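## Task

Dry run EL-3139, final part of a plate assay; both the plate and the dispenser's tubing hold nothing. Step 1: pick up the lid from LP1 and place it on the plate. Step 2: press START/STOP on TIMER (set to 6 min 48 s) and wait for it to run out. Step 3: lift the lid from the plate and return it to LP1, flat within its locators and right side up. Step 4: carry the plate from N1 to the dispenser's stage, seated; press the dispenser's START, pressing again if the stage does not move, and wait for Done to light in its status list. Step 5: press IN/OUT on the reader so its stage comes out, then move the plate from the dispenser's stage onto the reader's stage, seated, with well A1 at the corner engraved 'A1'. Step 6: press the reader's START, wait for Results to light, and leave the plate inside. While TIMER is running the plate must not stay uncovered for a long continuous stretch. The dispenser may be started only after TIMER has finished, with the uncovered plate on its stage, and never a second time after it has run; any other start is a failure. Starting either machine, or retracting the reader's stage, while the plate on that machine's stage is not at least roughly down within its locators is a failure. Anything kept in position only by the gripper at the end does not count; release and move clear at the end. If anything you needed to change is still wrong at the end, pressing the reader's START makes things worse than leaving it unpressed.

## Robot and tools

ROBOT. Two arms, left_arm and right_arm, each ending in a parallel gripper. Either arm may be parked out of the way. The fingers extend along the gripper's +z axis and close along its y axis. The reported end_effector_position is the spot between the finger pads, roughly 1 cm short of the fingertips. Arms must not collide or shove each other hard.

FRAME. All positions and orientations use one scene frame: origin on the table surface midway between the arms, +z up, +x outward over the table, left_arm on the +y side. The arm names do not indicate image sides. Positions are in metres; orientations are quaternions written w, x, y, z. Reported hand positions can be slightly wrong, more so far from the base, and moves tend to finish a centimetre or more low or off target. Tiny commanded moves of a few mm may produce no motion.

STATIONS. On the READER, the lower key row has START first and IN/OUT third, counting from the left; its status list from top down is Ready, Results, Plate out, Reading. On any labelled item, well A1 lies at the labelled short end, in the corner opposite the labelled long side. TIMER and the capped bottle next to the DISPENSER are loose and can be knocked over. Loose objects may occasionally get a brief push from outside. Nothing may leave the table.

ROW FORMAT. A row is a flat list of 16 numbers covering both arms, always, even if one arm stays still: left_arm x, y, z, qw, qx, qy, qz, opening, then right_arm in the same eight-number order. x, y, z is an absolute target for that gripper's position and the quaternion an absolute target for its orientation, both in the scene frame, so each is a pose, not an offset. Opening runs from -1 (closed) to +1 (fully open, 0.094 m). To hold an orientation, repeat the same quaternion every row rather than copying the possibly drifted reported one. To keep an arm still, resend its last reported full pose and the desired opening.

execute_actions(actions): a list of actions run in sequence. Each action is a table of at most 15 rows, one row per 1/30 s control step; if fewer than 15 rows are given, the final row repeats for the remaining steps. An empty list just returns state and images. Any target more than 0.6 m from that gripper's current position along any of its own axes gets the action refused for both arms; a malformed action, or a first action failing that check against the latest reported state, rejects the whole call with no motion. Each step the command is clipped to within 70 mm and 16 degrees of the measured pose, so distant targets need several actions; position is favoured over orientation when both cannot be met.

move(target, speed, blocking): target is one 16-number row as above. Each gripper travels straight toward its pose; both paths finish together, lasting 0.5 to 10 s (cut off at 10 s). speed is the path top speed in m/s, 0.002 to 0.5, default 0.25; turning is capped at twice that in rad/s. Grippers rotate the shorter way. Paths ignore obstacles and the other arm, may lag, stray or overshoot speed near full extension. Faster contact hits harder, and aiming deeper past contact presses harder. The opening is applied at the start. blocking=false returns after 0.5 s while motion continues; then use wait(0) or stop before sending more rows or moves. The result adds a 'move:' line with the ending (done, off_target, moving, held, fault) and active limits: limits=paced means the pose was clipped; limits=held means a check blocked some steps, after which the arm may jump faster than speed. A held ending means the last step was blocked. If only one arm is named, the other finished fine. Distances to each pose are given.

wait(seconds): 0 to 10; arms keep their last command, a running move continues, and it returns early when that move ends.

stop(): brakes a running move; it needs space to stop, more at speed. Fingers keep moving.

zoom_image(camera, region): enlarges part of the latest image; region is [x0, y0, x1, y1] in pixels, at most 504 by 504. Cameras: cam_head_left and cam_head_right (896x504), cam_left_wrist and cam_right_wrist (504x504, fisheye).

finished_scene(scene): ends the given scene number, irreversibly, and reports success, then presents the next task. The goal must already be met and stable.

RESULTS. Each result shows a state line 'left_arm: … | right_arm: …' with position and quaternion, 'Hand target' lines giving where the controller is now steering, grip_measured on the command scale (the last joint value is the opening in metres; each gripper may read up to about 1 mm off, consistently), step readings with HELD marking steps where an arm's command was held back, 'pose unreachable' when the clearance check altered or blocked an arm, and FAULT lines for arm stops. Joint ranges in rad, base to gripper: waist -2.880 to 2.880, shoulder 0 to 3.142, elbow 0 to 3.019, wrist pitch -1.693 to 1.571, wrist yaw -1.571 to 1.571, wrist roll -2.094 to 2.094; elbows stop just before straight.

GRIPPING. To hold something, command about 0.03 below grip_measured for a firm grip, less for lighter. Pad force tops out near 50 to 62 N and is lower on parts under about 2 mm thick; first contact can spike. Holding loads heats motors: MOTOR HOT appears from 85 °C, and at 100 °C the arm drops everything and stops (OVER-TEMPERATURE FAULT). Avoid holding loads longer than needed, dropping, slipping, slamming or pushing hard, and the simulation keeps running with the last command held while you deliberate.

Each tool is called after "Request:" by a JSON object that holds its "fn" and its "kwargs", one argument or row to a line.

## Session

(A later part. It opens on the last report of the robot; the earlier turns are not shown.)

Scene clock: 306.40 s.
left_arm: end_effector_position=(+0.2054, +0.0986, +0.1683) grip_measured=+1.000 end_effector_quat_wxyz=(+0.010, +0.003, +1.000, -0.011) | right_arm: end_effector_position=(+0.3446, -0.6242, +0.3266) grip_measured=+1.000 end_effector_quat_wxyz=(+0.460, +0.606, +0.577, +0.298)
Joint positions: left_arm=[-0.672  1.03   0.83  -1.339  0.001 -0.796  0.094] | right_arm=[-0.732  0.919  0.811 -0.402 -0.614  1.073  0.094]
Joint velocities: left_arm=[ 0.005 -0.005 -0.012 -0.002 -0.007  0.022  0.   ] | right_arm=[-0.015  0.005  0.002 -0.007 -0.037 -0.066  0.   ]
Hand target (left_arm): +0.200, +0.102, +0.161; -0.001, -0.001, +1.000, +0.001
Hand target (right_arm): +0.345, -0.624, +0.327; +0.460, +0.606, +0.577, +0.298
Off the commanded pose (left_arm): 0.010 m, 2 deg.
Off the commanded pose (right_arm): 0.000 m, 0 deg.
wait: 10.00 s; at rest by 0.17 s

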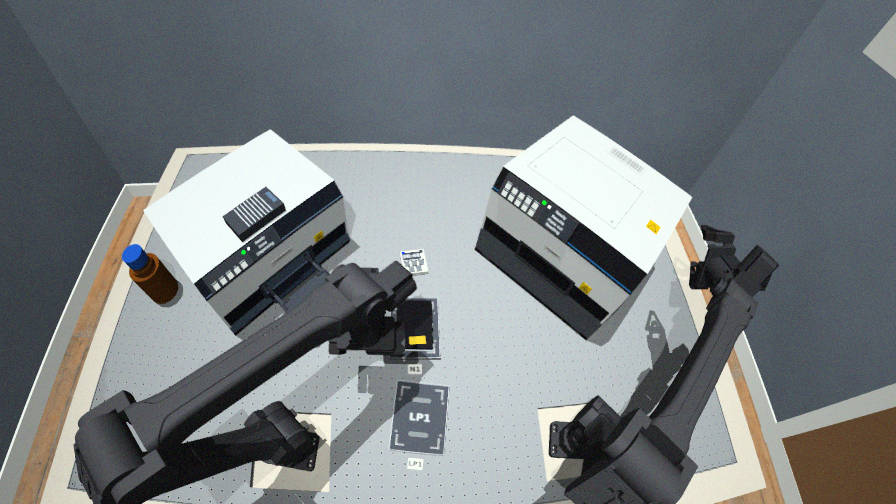

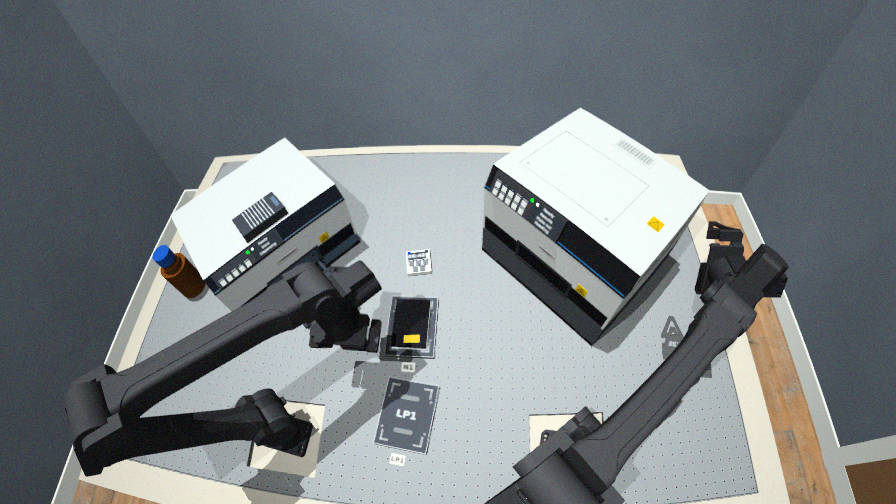

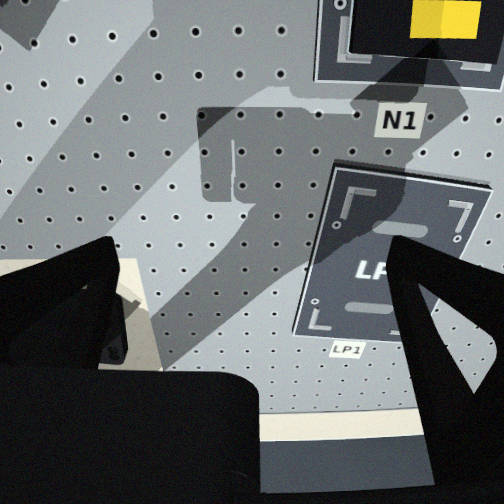

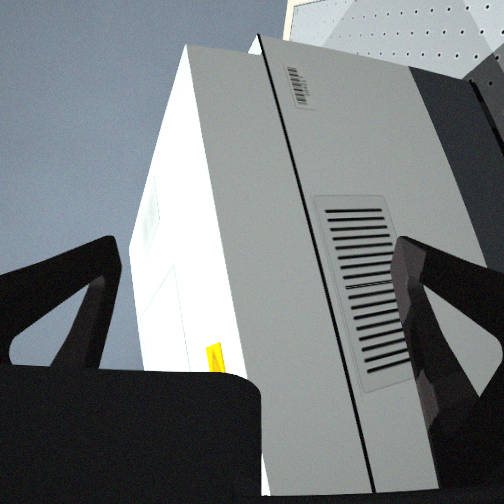

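Request:
{"fn": "wait", "kwargs": {
  "seconds": 10
}}

Request:
{"fn": "wait", "kwargs": {
  "seconds": 10
}}

Request:
{"fn": "wait", "kwargs": {
  "seconds": 10
}}

Request:
{"fn": "wait", "kwargs": {
  "seconds": 10
}}

Request:
{"fn": "wait", "kwargs": {
  "seconds": 10
}}

Scene clock: 318.37 s.
left_arm: end_effector_position=(+0.2054, +0.0986, +0.1683) grip_measured=+1.000 end_effector_quat_wxyz=(+0.010, +0.003, +1.000, -0.011) | right_arm: end_effector_position=(+0.3446, -0.6242, +0.3266) grip_measured=+1.000 end_effector_quat_wxyz=(+0.460, +0.606, +0.577, +0.298)
Joint positions: left_arm=[-0.672  1.03   0.83  -1.339  0.001 -0.796  0.094] | right_arm=[-0.732  0.919  0.811 -0.402 -0.614  1.073  0.094]
Joint velocities: left_arm=[ 0.005 -0.024  0.012 -0.017 -0.037  0.037  0.   ] | right_arm=[-0.005  0.005 -0.017  0.017 -0.066 -0.051  0.   ]
Hand target (left_arm): +0.200, +0.102, +0.161; -0.001, -0.001, +1.000, +0.001
Hand target (right_arm): +0.345, -0.624, +0.327; +0.460, +0.606, +0.577, +0.298
Off the commanded pose (left_arm): 0.010 m, 2 deg.
Off the commanded pose (right_arm): 0.000 m, 0 deg.
wait: 10.00 s; at rest from the start

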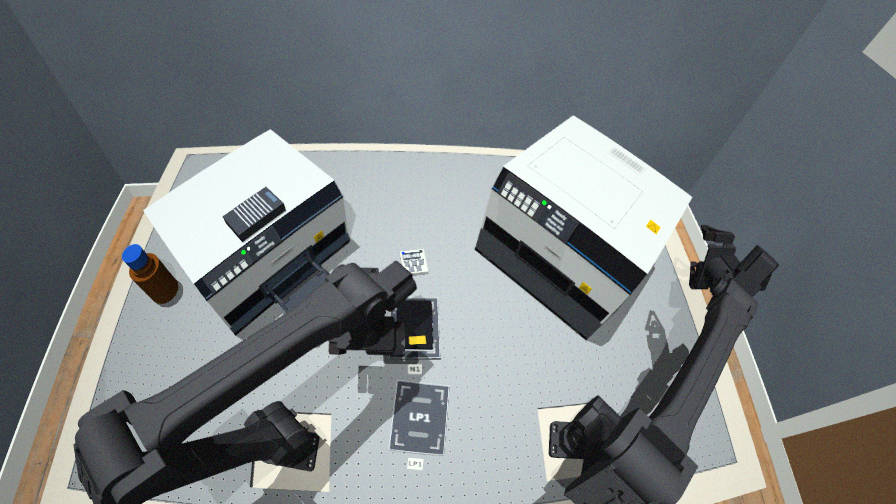

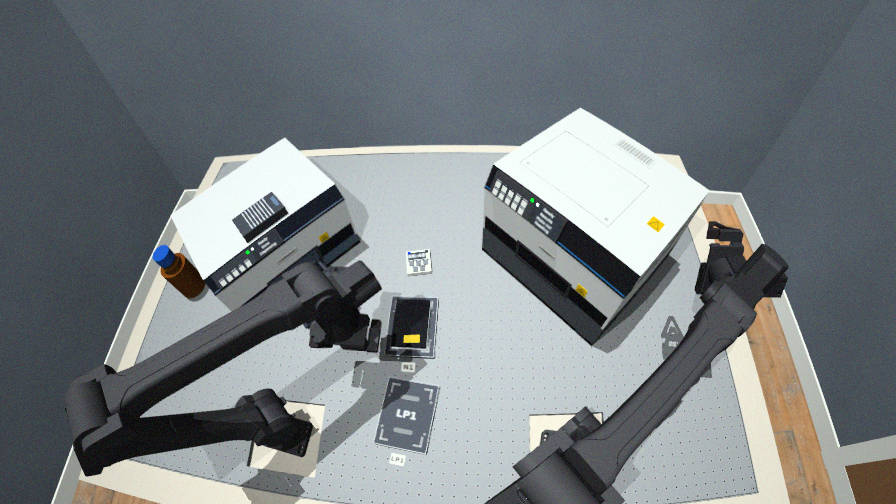

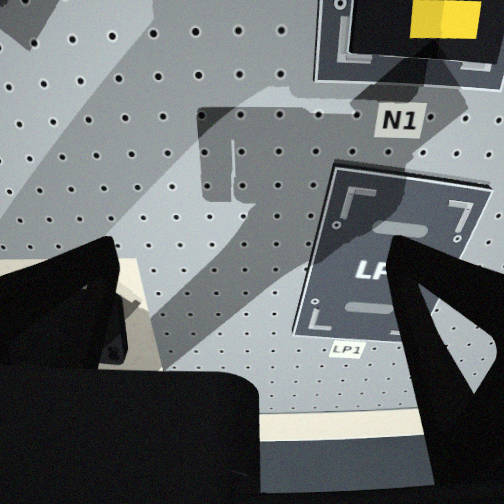

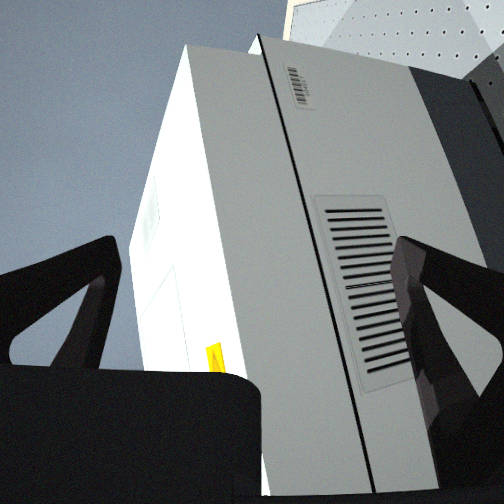

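Scene clock: 328.37 s.
left_arm: end_effector_position=(+0.2054, +0.0986, +0.1683) grip_measured=+1.000 end_effector_quat_wxyz=(+0.010, +0.003, +1.000, -0.011) | right_arm: end_effector_position=(+0.3446, -0.6242, +0.3266) grip_measured=+1.000 end_effector_quat_wxyz=(+0.460, +0.606, +0.577, +0.298)
Joint positions: left_arm=[-0.672  1.03   0.83  -1.339  0.001 -0.796  0.094] | right_arm=[-0.732  0.919  0.811 -0.402 -0.614  1.073  0.094]
Joint velocities: left_arm=[ 0.015  0.005 -0.007 -0.012 -0.007  0.022  0.   ] | right_arm=[-0.015 -0.015  0.002 -0.002 -0.066  0.095  0.   ]
Hand target (left_arm): +0.200, +0.102, +0.161; -0.001, -0.001, +1.000, +0.001
Hand target (right_arm): +0.345, -0.624, +0.327; +0.460, +0.606, +0.577, +0.298
Off the commanded pose (left_arm): 0.010 m, 2 deg.
Off the commanded pose (right_arm): 0.000 m, 0 deg.
wait: 10.00 s; at rest by 0.17 s

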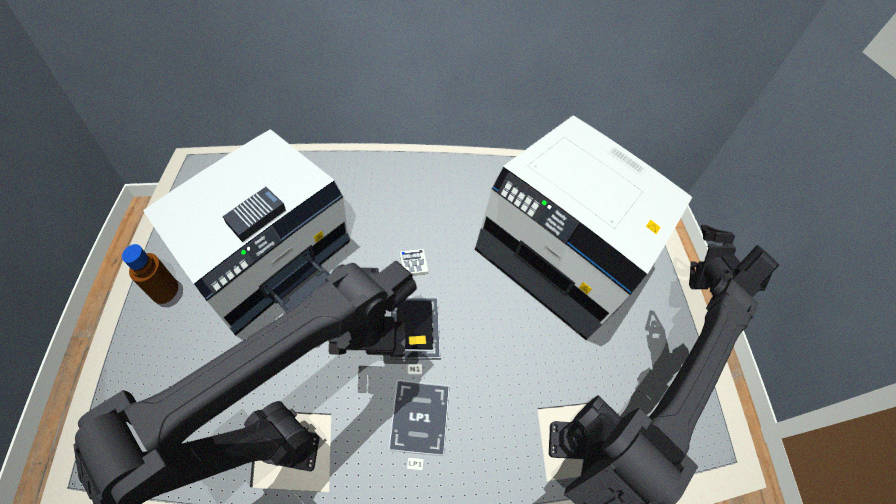

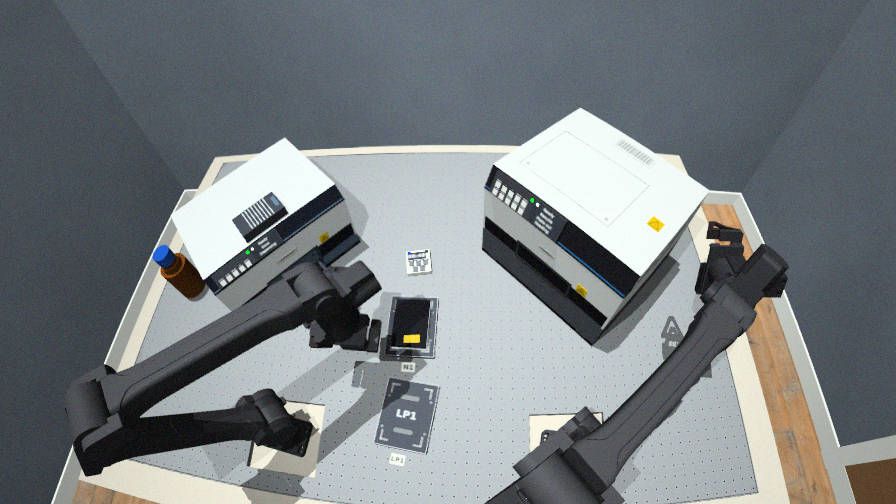

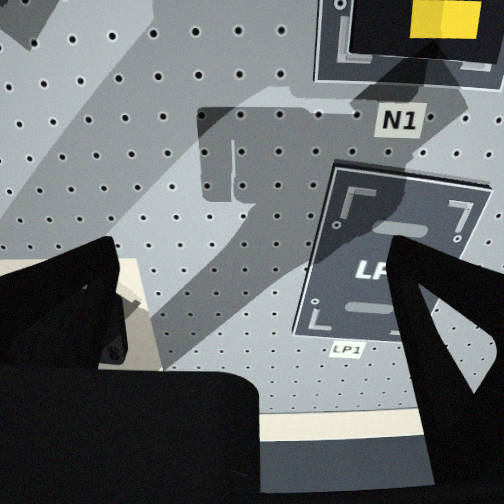

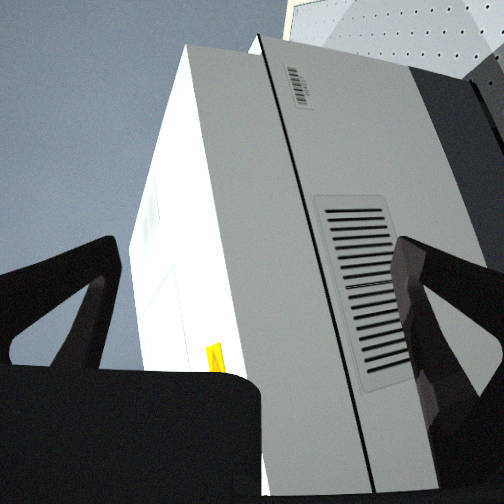

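Scene clock: 338.37 s.
left_arm: end_effector_position=(+0.2054, +0.0986, +0.1683) grip_measured=+1.000 end_effector_quat_wxyz=(+0.010, +0.003, +1.000, -0.011) | right_arm: end_effector_position=(+0.3446, -0.6242, +0.3266) grip_measured=+1.000 end_effector_quat_wxyz=(+0.460, +0.606, +0.577, +0.298)
Joint positions: left_arm=[-0.672  1.03   0.83  -1.339  0.001 -0.796  0.094] | right_arm=[-0.732  0.919  0.811 -0.402 -0.614  1.073  0.094]
Joint velocities: left_arm=[-0.015  0.005 -0.002 -0.007  0.095  0.007  0.   ] | right_arm=[ 0.005 -0.005  0.002  0.012  0.007  0.007  0.   ]
Hand target (left_arm): +0.200, +0.102, +0.161; -0.001, -0.001, +1.000, +0.001
Hand target (right_arm): +0.345, -0.624, +0.327; +0.460, +0.606, +0.577, +0.298
Off the commanded pose (left_arm): 0.010 m, 2 deg.
Off the commanded pose (right_arm): 0.000 m, 0 deg.
wait: 10.00 s; at rest by 0.17 s

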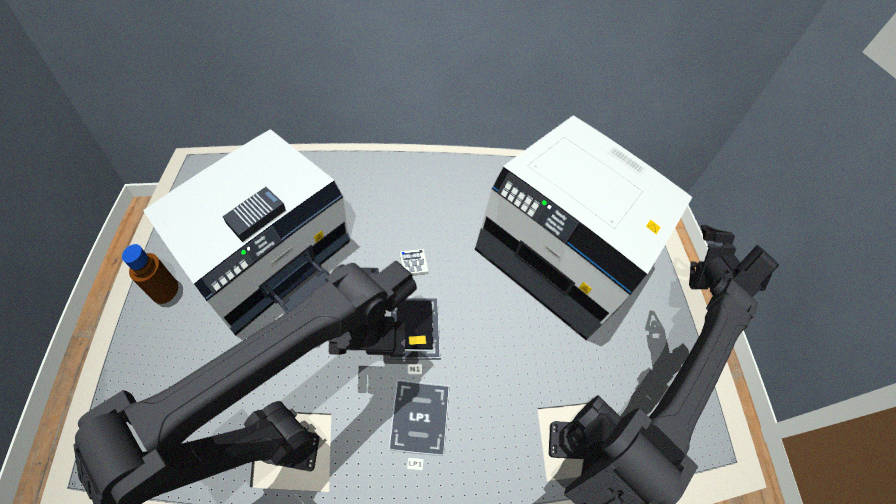

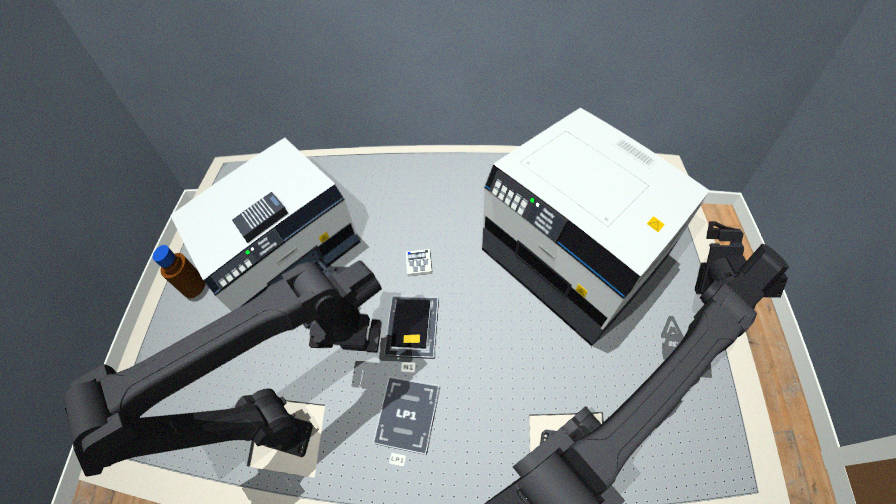

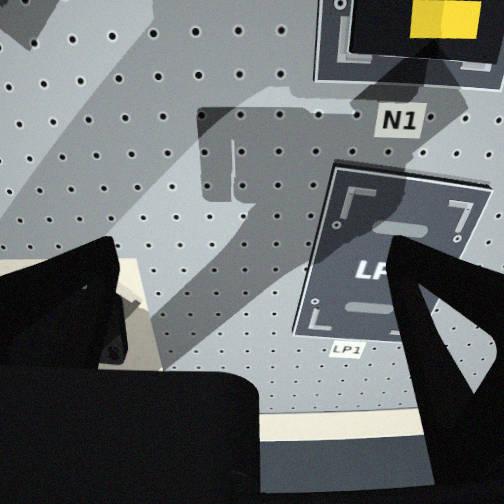

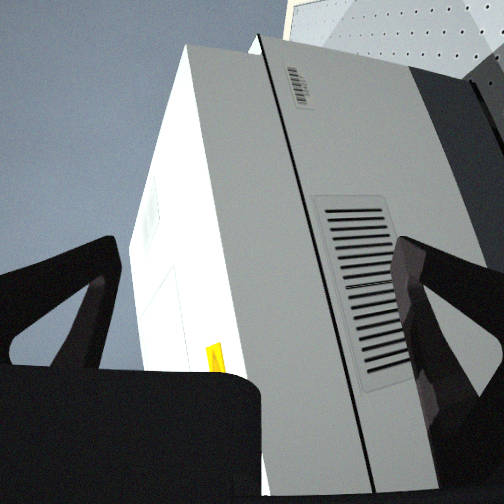

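Scene clock: 348.37 s.
left_arm: end_effector_position=(+0.2054, +0.0986, +0.1683) grip_measured=+1.000 end_effector_quat_wxyz=(+0.010, +0.003, +1.000, -0.011) | right_arm: end_effector_position=(+0.3446, -0.6242, +0.3266) grip_measured=+1.000 end_effector_quat_wxyz=(+0.460, +0.606, +0.577, +0.298)
Joint positions: left_arm=[-0.672  1.03   0.83  -1.339  0.001 -0.796  0.094] | right_arm=[-0.732  0.919  0.811 -0.402 -0.614  1.073  0.094]
Joint velocities: left_arm=[-0.015 -0.015 -0.007 -0.012 -0.051  0.007  0.   ] | right_arm=[ 0.005 -0.015 -0.012 -0.012 -0.022 -0.037  0.   ]
Hand target (left_arm): +0.200, +0.102, +0.161; -0.001, -0.001, +1.000, +0.001
Hand target (right_arm): +0.345, -0.624, +0.327; +0.460, +0.606, +0.577, +0.298
Off the commanded pose (left_arm): 0.010 m, 2 deg.
Off the commanded pose (right_arm): 0.000 m, 0 deg.
wait: 10.00 s; at rest by 0.17 s

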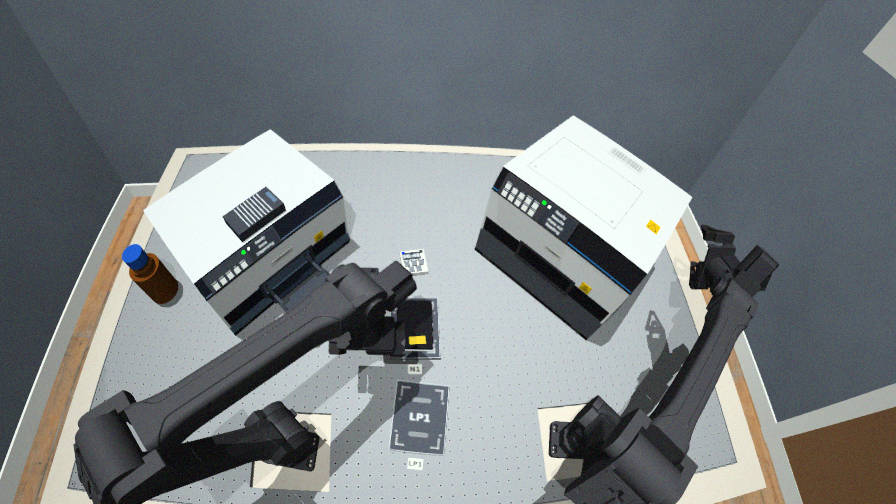

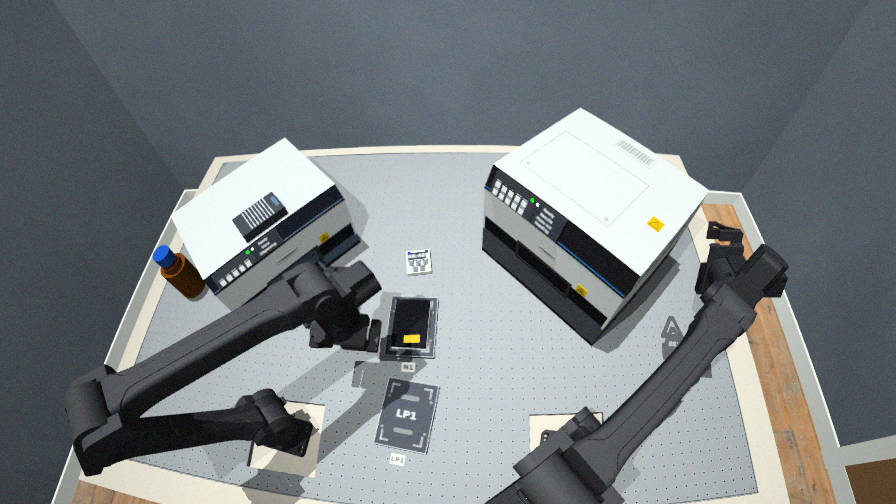

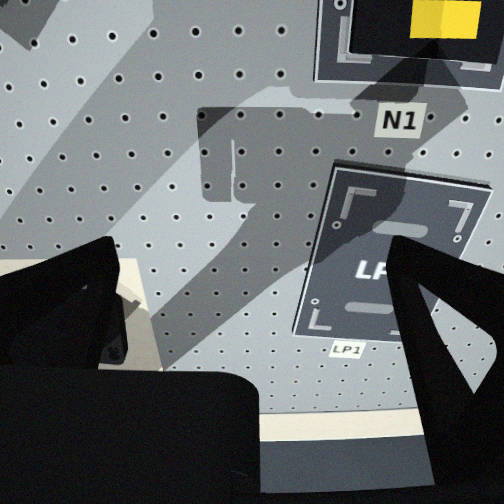

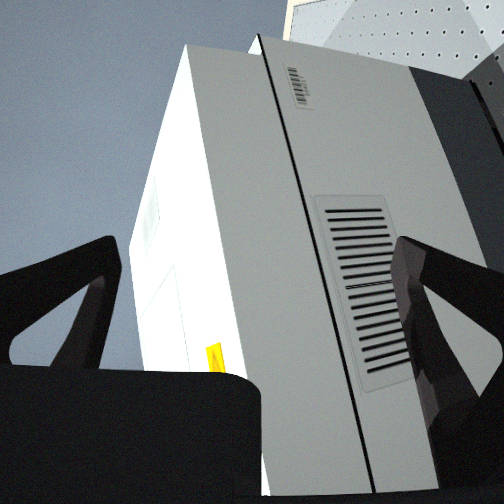

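Scene clock: 358.37 s.
left_arm: end_effector_position=(+0.2054, +0.0986, +0.1683) grip_measured=+1.000 end_effector_quat_wxyz=(+0.010, +0.003, +1.000, -0.011) | right_arm: end_effector_position=(+0.3446, -0.6242, +0.3266) grip_measured=+1.000 end_effector_quat_wxyz=(+0.460, +0.606, +0.577, +0.298)
Joint positions: left_arm=[-0.672  1.03   0.83  -1.339  0.001 -0.796  0.094] | right_arm=[-0.732  0.919  0.811 -0.402 -0.614  1.073  0.094]
Joint velocities: left_arm=[ 0.005 -0.015 -0.002  0.002  0.007 -0.007  0.   ] | right_arm=[ 0.005 -0.005  0.007  0.007  0.037  0.066  0.   ]
Hand target (left_arm): +0.200, +0.102, +0.161; -0.001, -0.001, +1.000, +0.001
Hand target (right_arm): +0.345, -0.624, +0.327; +0.460, +0.606, +0.577, +0.298
Off the commanded pose (left_arm): 0.010 m, 2 deg.
Off the commanded pose (right_arm): 0.000 m, 0 deg.
wait: 10.00 s; at rest by 0.17 s

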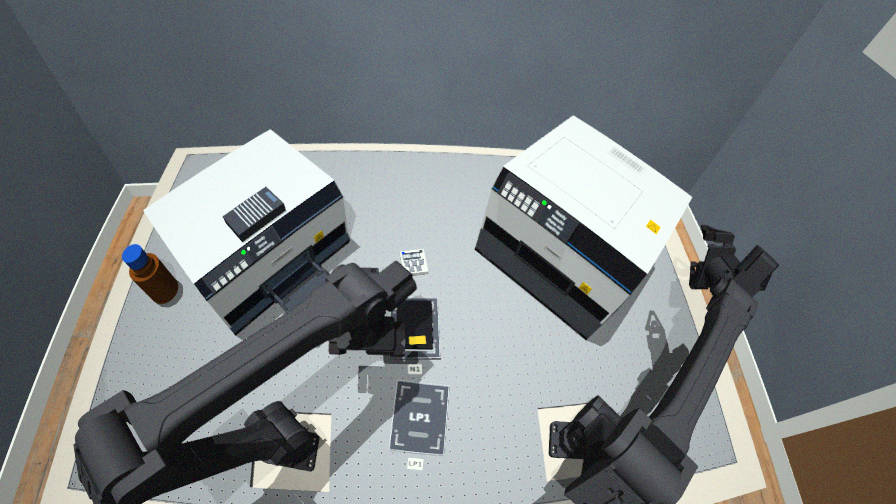

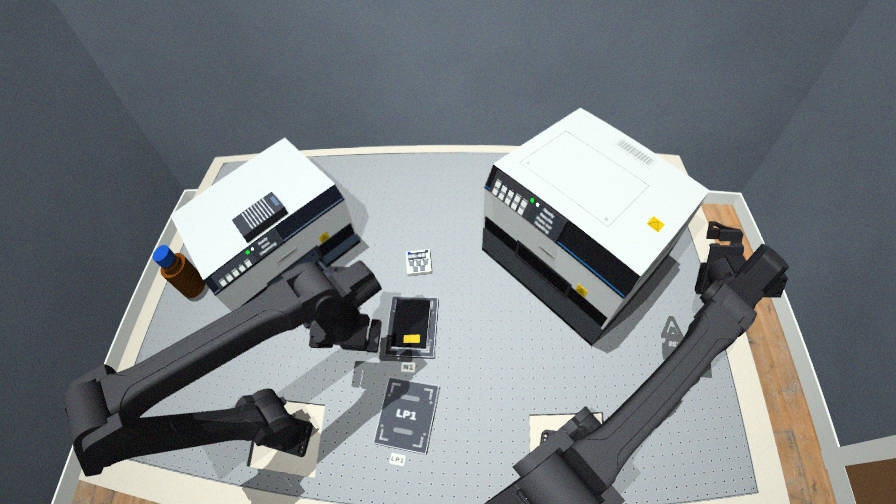

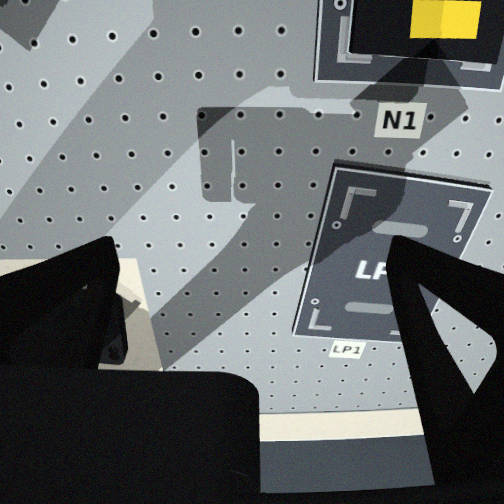

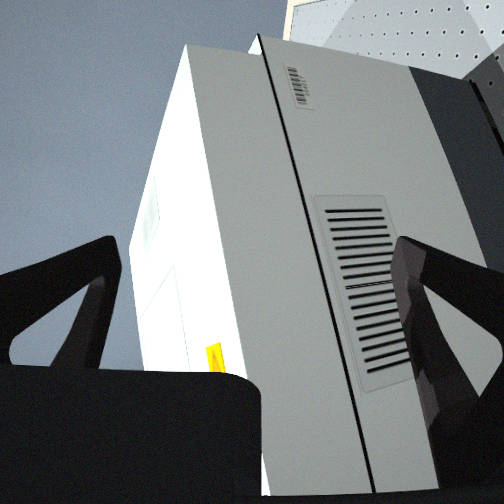

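Request:
{"fn": "wait", "kwargs": {
  "seconds": 10
}}

Request:
{"fn": "wait", "kwargs": {
  "seconds": 10
}}

Request:
{"fn": "wait", "kwargs": {
  "seconds": 10
}}

Request:
{"fn": "wait", "kwargs": {
  "seconds": 10
}}

Scene clock: 370.63 s.
left_arm: end_effector_position=(+0.2054, +0.0986, +0.1683) grip_measured=+1.000 end_effector_quat_wxyz=(+0.010, +0.003, +1.000, -0.011) | right_arm: end_effector_position=(+0.3446, -0.6242, +0.3266) grip_measured=+1.000 end_effector_quat_wxyz=(+0.460, +0.606, +0.577, +0.298)
Joint positions: left_arm=[-0.672  1.03   0.83  -1.339  0.001 -0.796  0.094] | right_arm=[-0.732  0.919  0.811 -0.402 -0.614  1.073  0.094]
Joint velocities: left_arm=[-0.024 -0.005  0.002 -0.022 -0.037 -0.022  0.   ] | right_arm=[-0.015 -0.005  0.022 -0.017  0.007  0.051  0.   ]
Hand target (left_arm): +0.200, +0.102, +0.161; -0.001, -0.001, +1.000, +0.001
Hand target (right_arm): +0.345, -0.624, +0.327; +0.460, +0.606, +0.577, +0.298
Off the commanded pose (left_arm): 0.010 m, 2 deg.
Off the commanded pose (right_arm): 0.000 m, 0 deg.
wait: 10.00 s; at rest from the start

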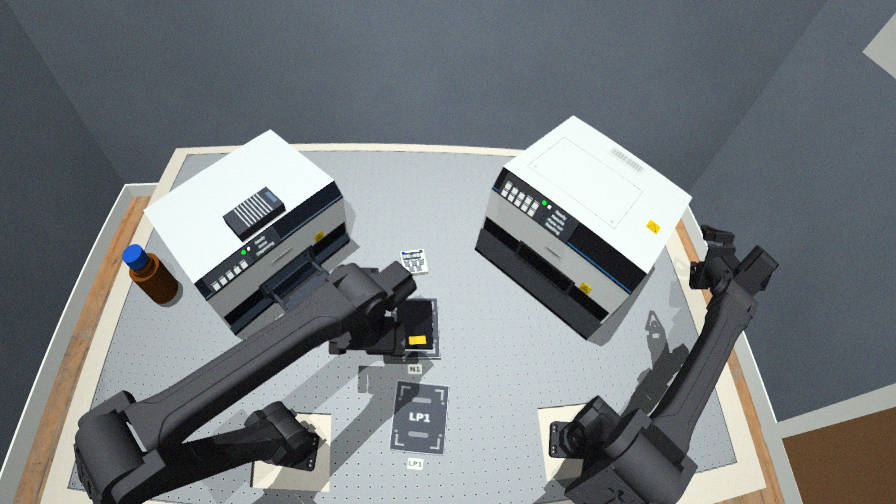

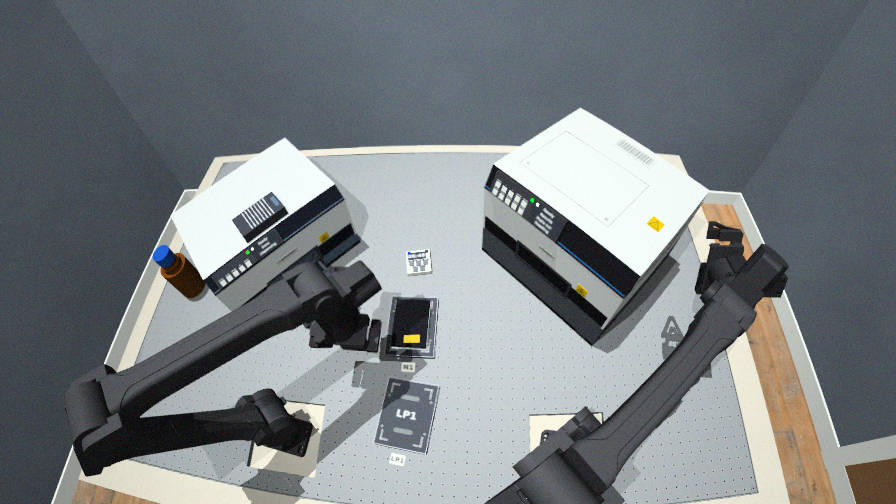

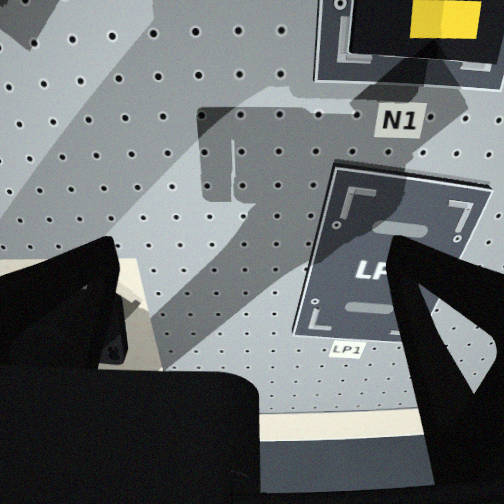

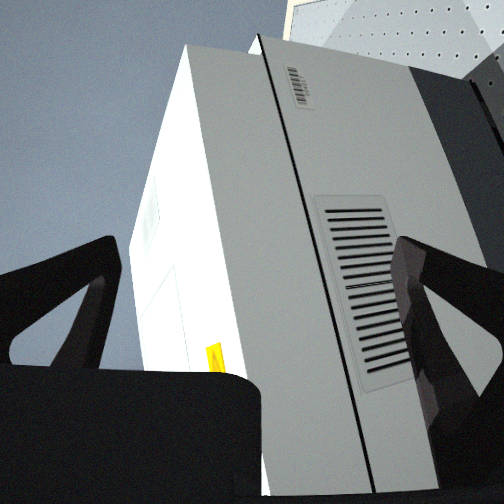

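Scene clock: 380.63 s.
left_arm: end_effector_position=(+0.2054, +0.0986, +0.1683) grip_measured=+1.000 end_effector_quat_wxyz=(+0.010, +0.003, +1.000, -0.011) | right_arm: end_effector_position=(+0.3446, -0.6242, +0.3266) grip_measured=+1.000 end_effector_quat_wxyz=(+0.460, +0.606, +0.577, +0.298)
Joint positions: left_arm=[-0.672  1.03   0.83  -1.339  0.001 -0.796  0.094] | right_arm=[-0.732  0.919  0.811 -0.402 -0.614  1.073  0.094]
Joint velocities: left_arm=[ 0.005 -0.005 -0.002 -0.012 -0.022 -0.051  0.   ] | right_arm=[ 0.005 -0.015 -0.022 -0.002 -0.007 -0.11   0.   ]
Hand target (left_arm): +0.200, +0.102, +0.161; -0.001, -0.001, +1.000, +0.001
Hand target (right_arm): +0.345, -0.624, +0.327; +0.460, +0.606, +0.577, +0.298
Off the commanded pose (left_arm): 0.010 m, 2 deg.
Off the commanded pose (right_arm): 0.000 m, 0 deg.
wait: 10.00 s; at rest by 0.17 s

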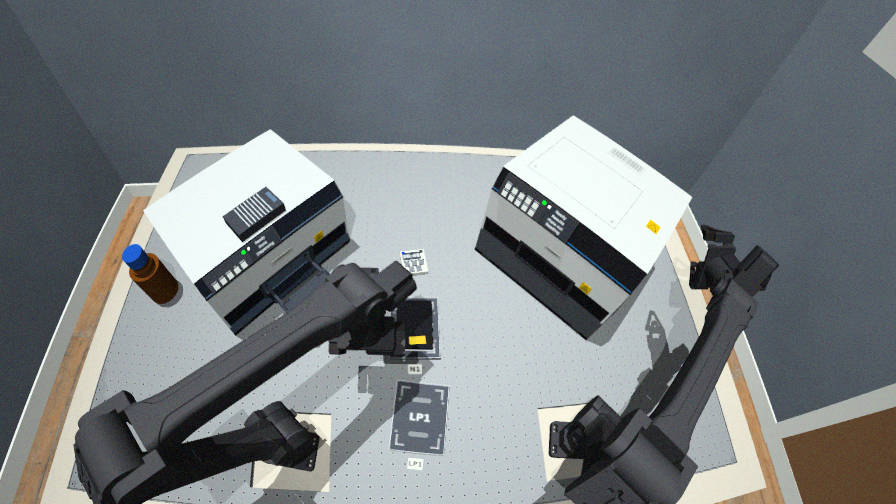

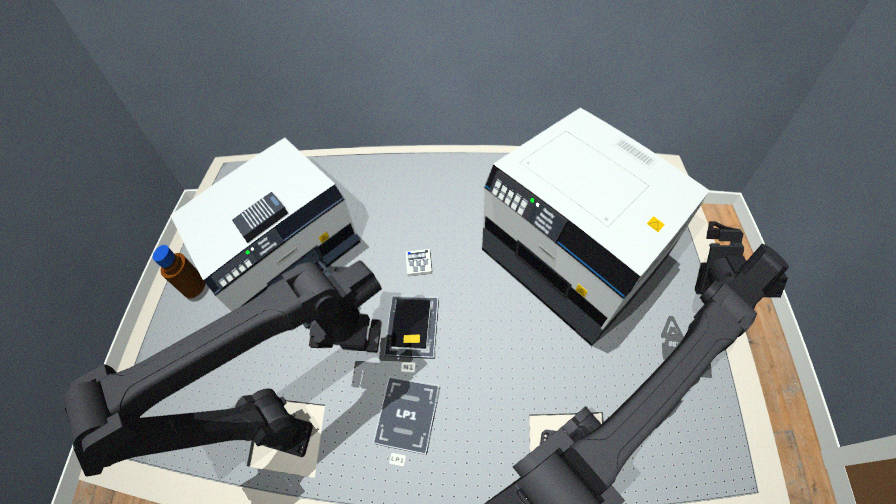

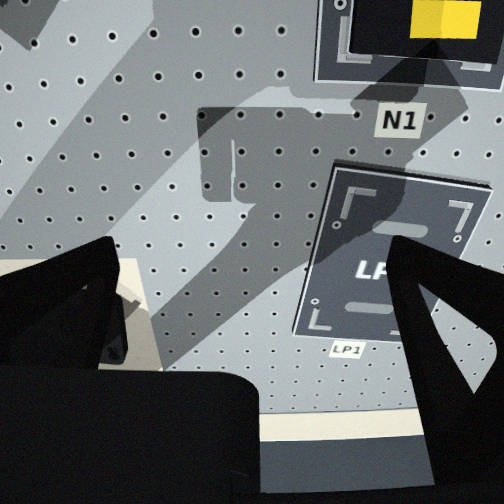

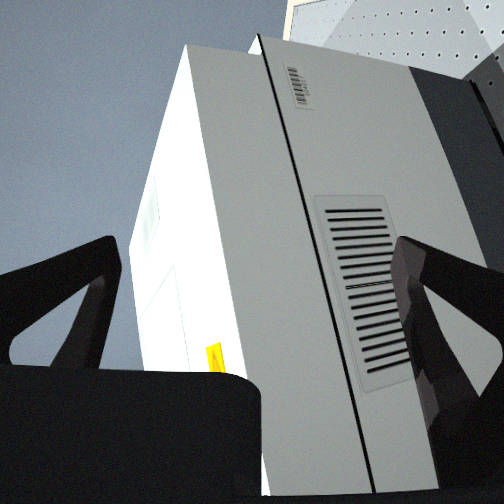

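Scene clock: 390.63 s.
left_arm: end_effector_position=(+0.2054, +0.0986, +0.1683) grip_measured=+1.000 end_effector_quat_wxyz=(+0.010, +0.003, +1.000, -0.011) | right_arm: end_effector_position=(+0.3446, -0.6242, +0.3266) grip_measured=+1.000 end_effector_quat_wxyz=(+0.460, +0.606, +0.577, +0.298)
Joint positions: left_arm=[-0.672  1.03   0.83  -1.339  0.001 -0.796  0.094] | right_arm=[-0.732  0.919  0.811 -0.402 -0.614  1.073  0.094]
Joint velocities: left_arm=[-0.005  0.024 -0.007 -0.002 -0.007  0.037  0.   ] | right_arm=[-0.005 -0.015  0.002 -0.022 -0.125  0.022  0.   ]
Hand target (left_arm): +0.200, +0.102, +0.161; -0.001, -0.001, +1.000, +0.001
Hand target (right_arm): +0.345, -0.624, +0.327; +0.460, +0.606, +0.577, +0.298
Off the commanded pose (left_arm): 0.010 m, 2 deg.
Off the commanded pose (right_arm): 0.000 m, 0 deg.
wait: 10.00 s; at rest by 0.17 s

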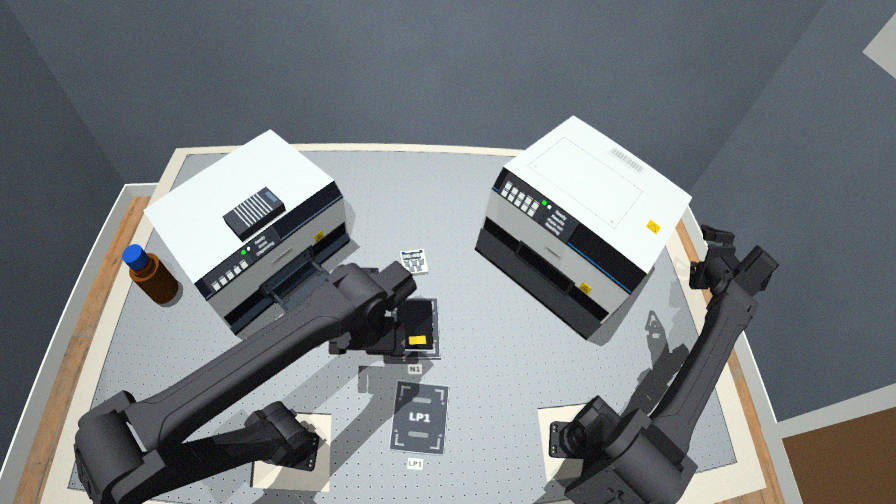

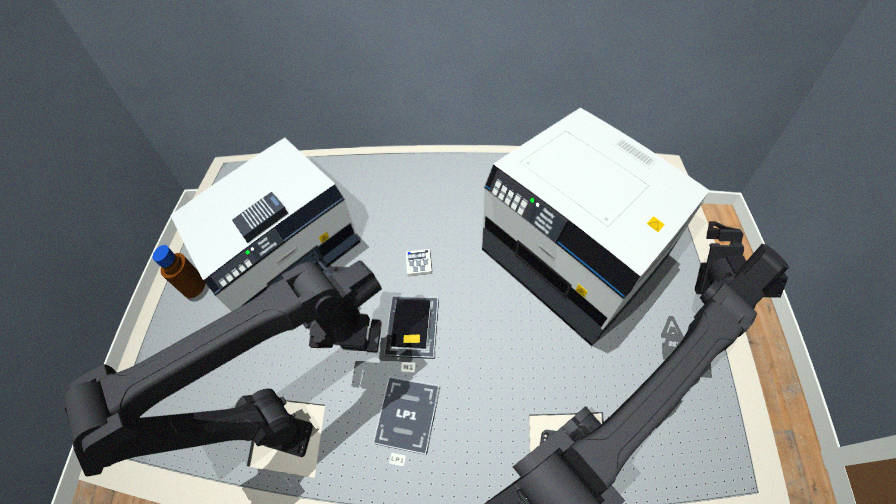

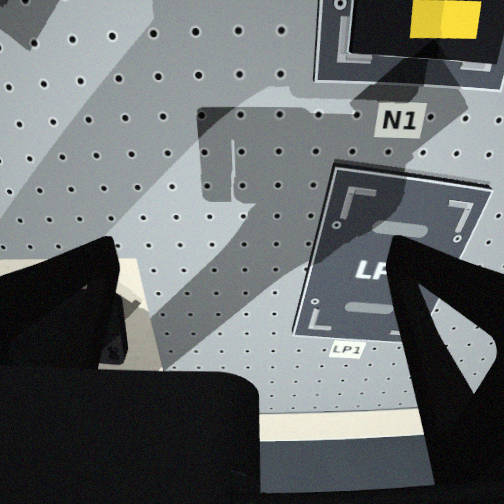

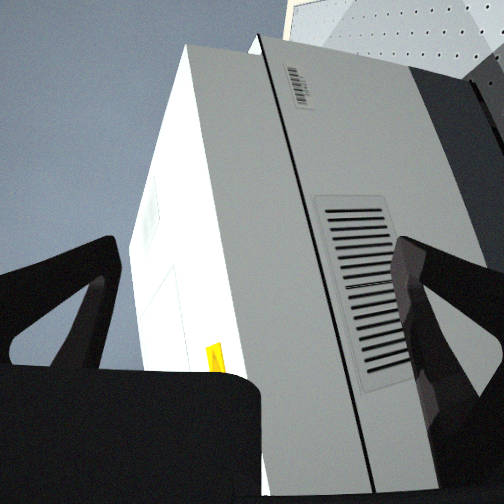

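Scene clock: 400.63 s.
left_arm: end_effector_position=(+0.2054, +0.0986, +0.1683) grip_measured=+1.000 end_effector_quat_wxyz=(+0.010, +0.003, +1.000, -0.011) | right_arm: end_effector_position=(+0.3446, -0.6242, +0.3266) grip_measured=+1.000 end_effector_quat_wxyz=(+0.460, +0.606, +0.577, +0.298)
Joint positions: left_arm=[-0.672  1.03   0.83  -1.339  0.001 -0.796  0.094] | right_arm=[-0.732  0.919  0.811 -0.402 -0.614  1.073  0.094]
Joint velocities: left_arm=[-0.015  0.005  0.002 -0.007  0.022 -0.007  0.   ] | right_arm=[-0.005  0.005 -0.012 -0.017 -0.007 -0.066  0.   ]
Hand target (left_arm): +0.200, +0.102, +0.161; -0.001, -0.001, +1.000, +0.001
Hand target (right_arm): +0.345, -0.624, +0.327; +0.460, +0.606, +0.577, +0.298
Off the commanded pose (left_arm): 0.010 m, 2 deg.
Off the commanded pose (right_arm): 0.000 m, 0 deg.
wait: 10.00 s; at rest by 0.17 s

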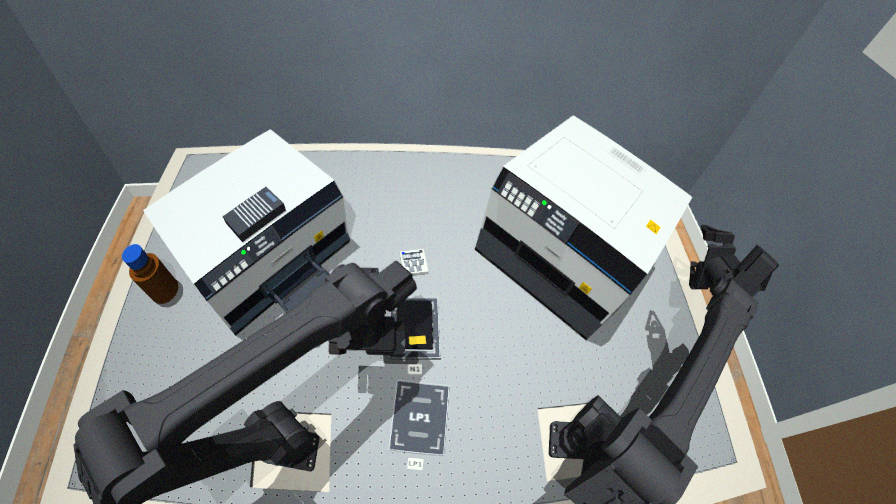

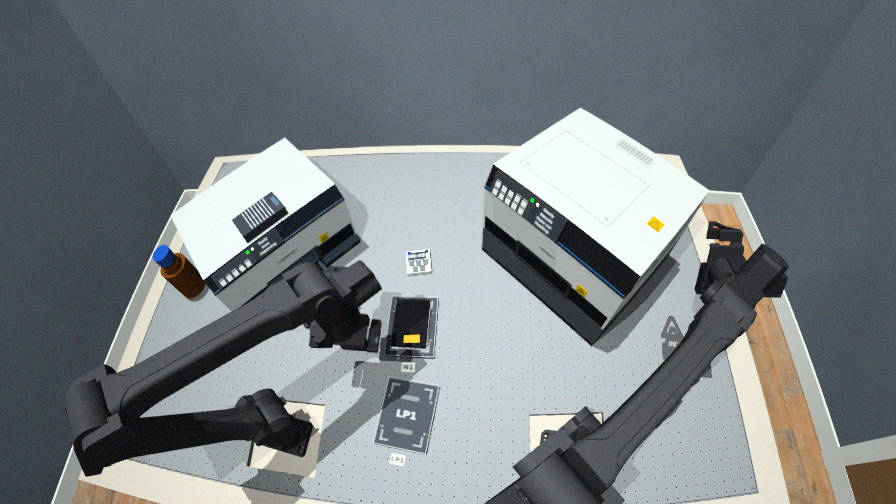

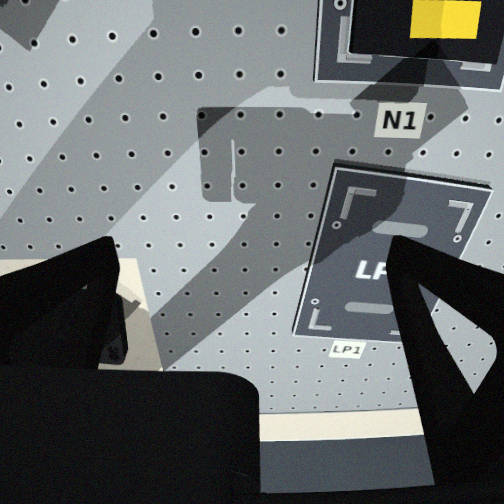

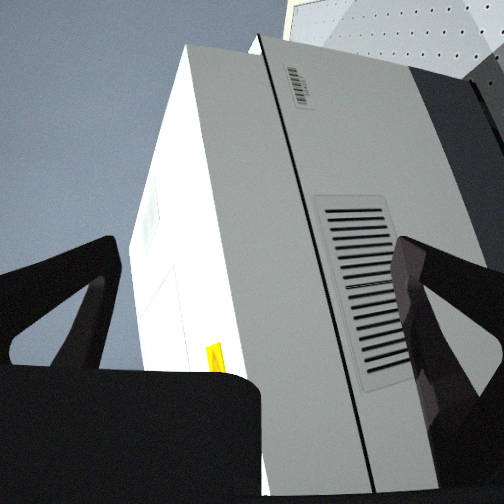

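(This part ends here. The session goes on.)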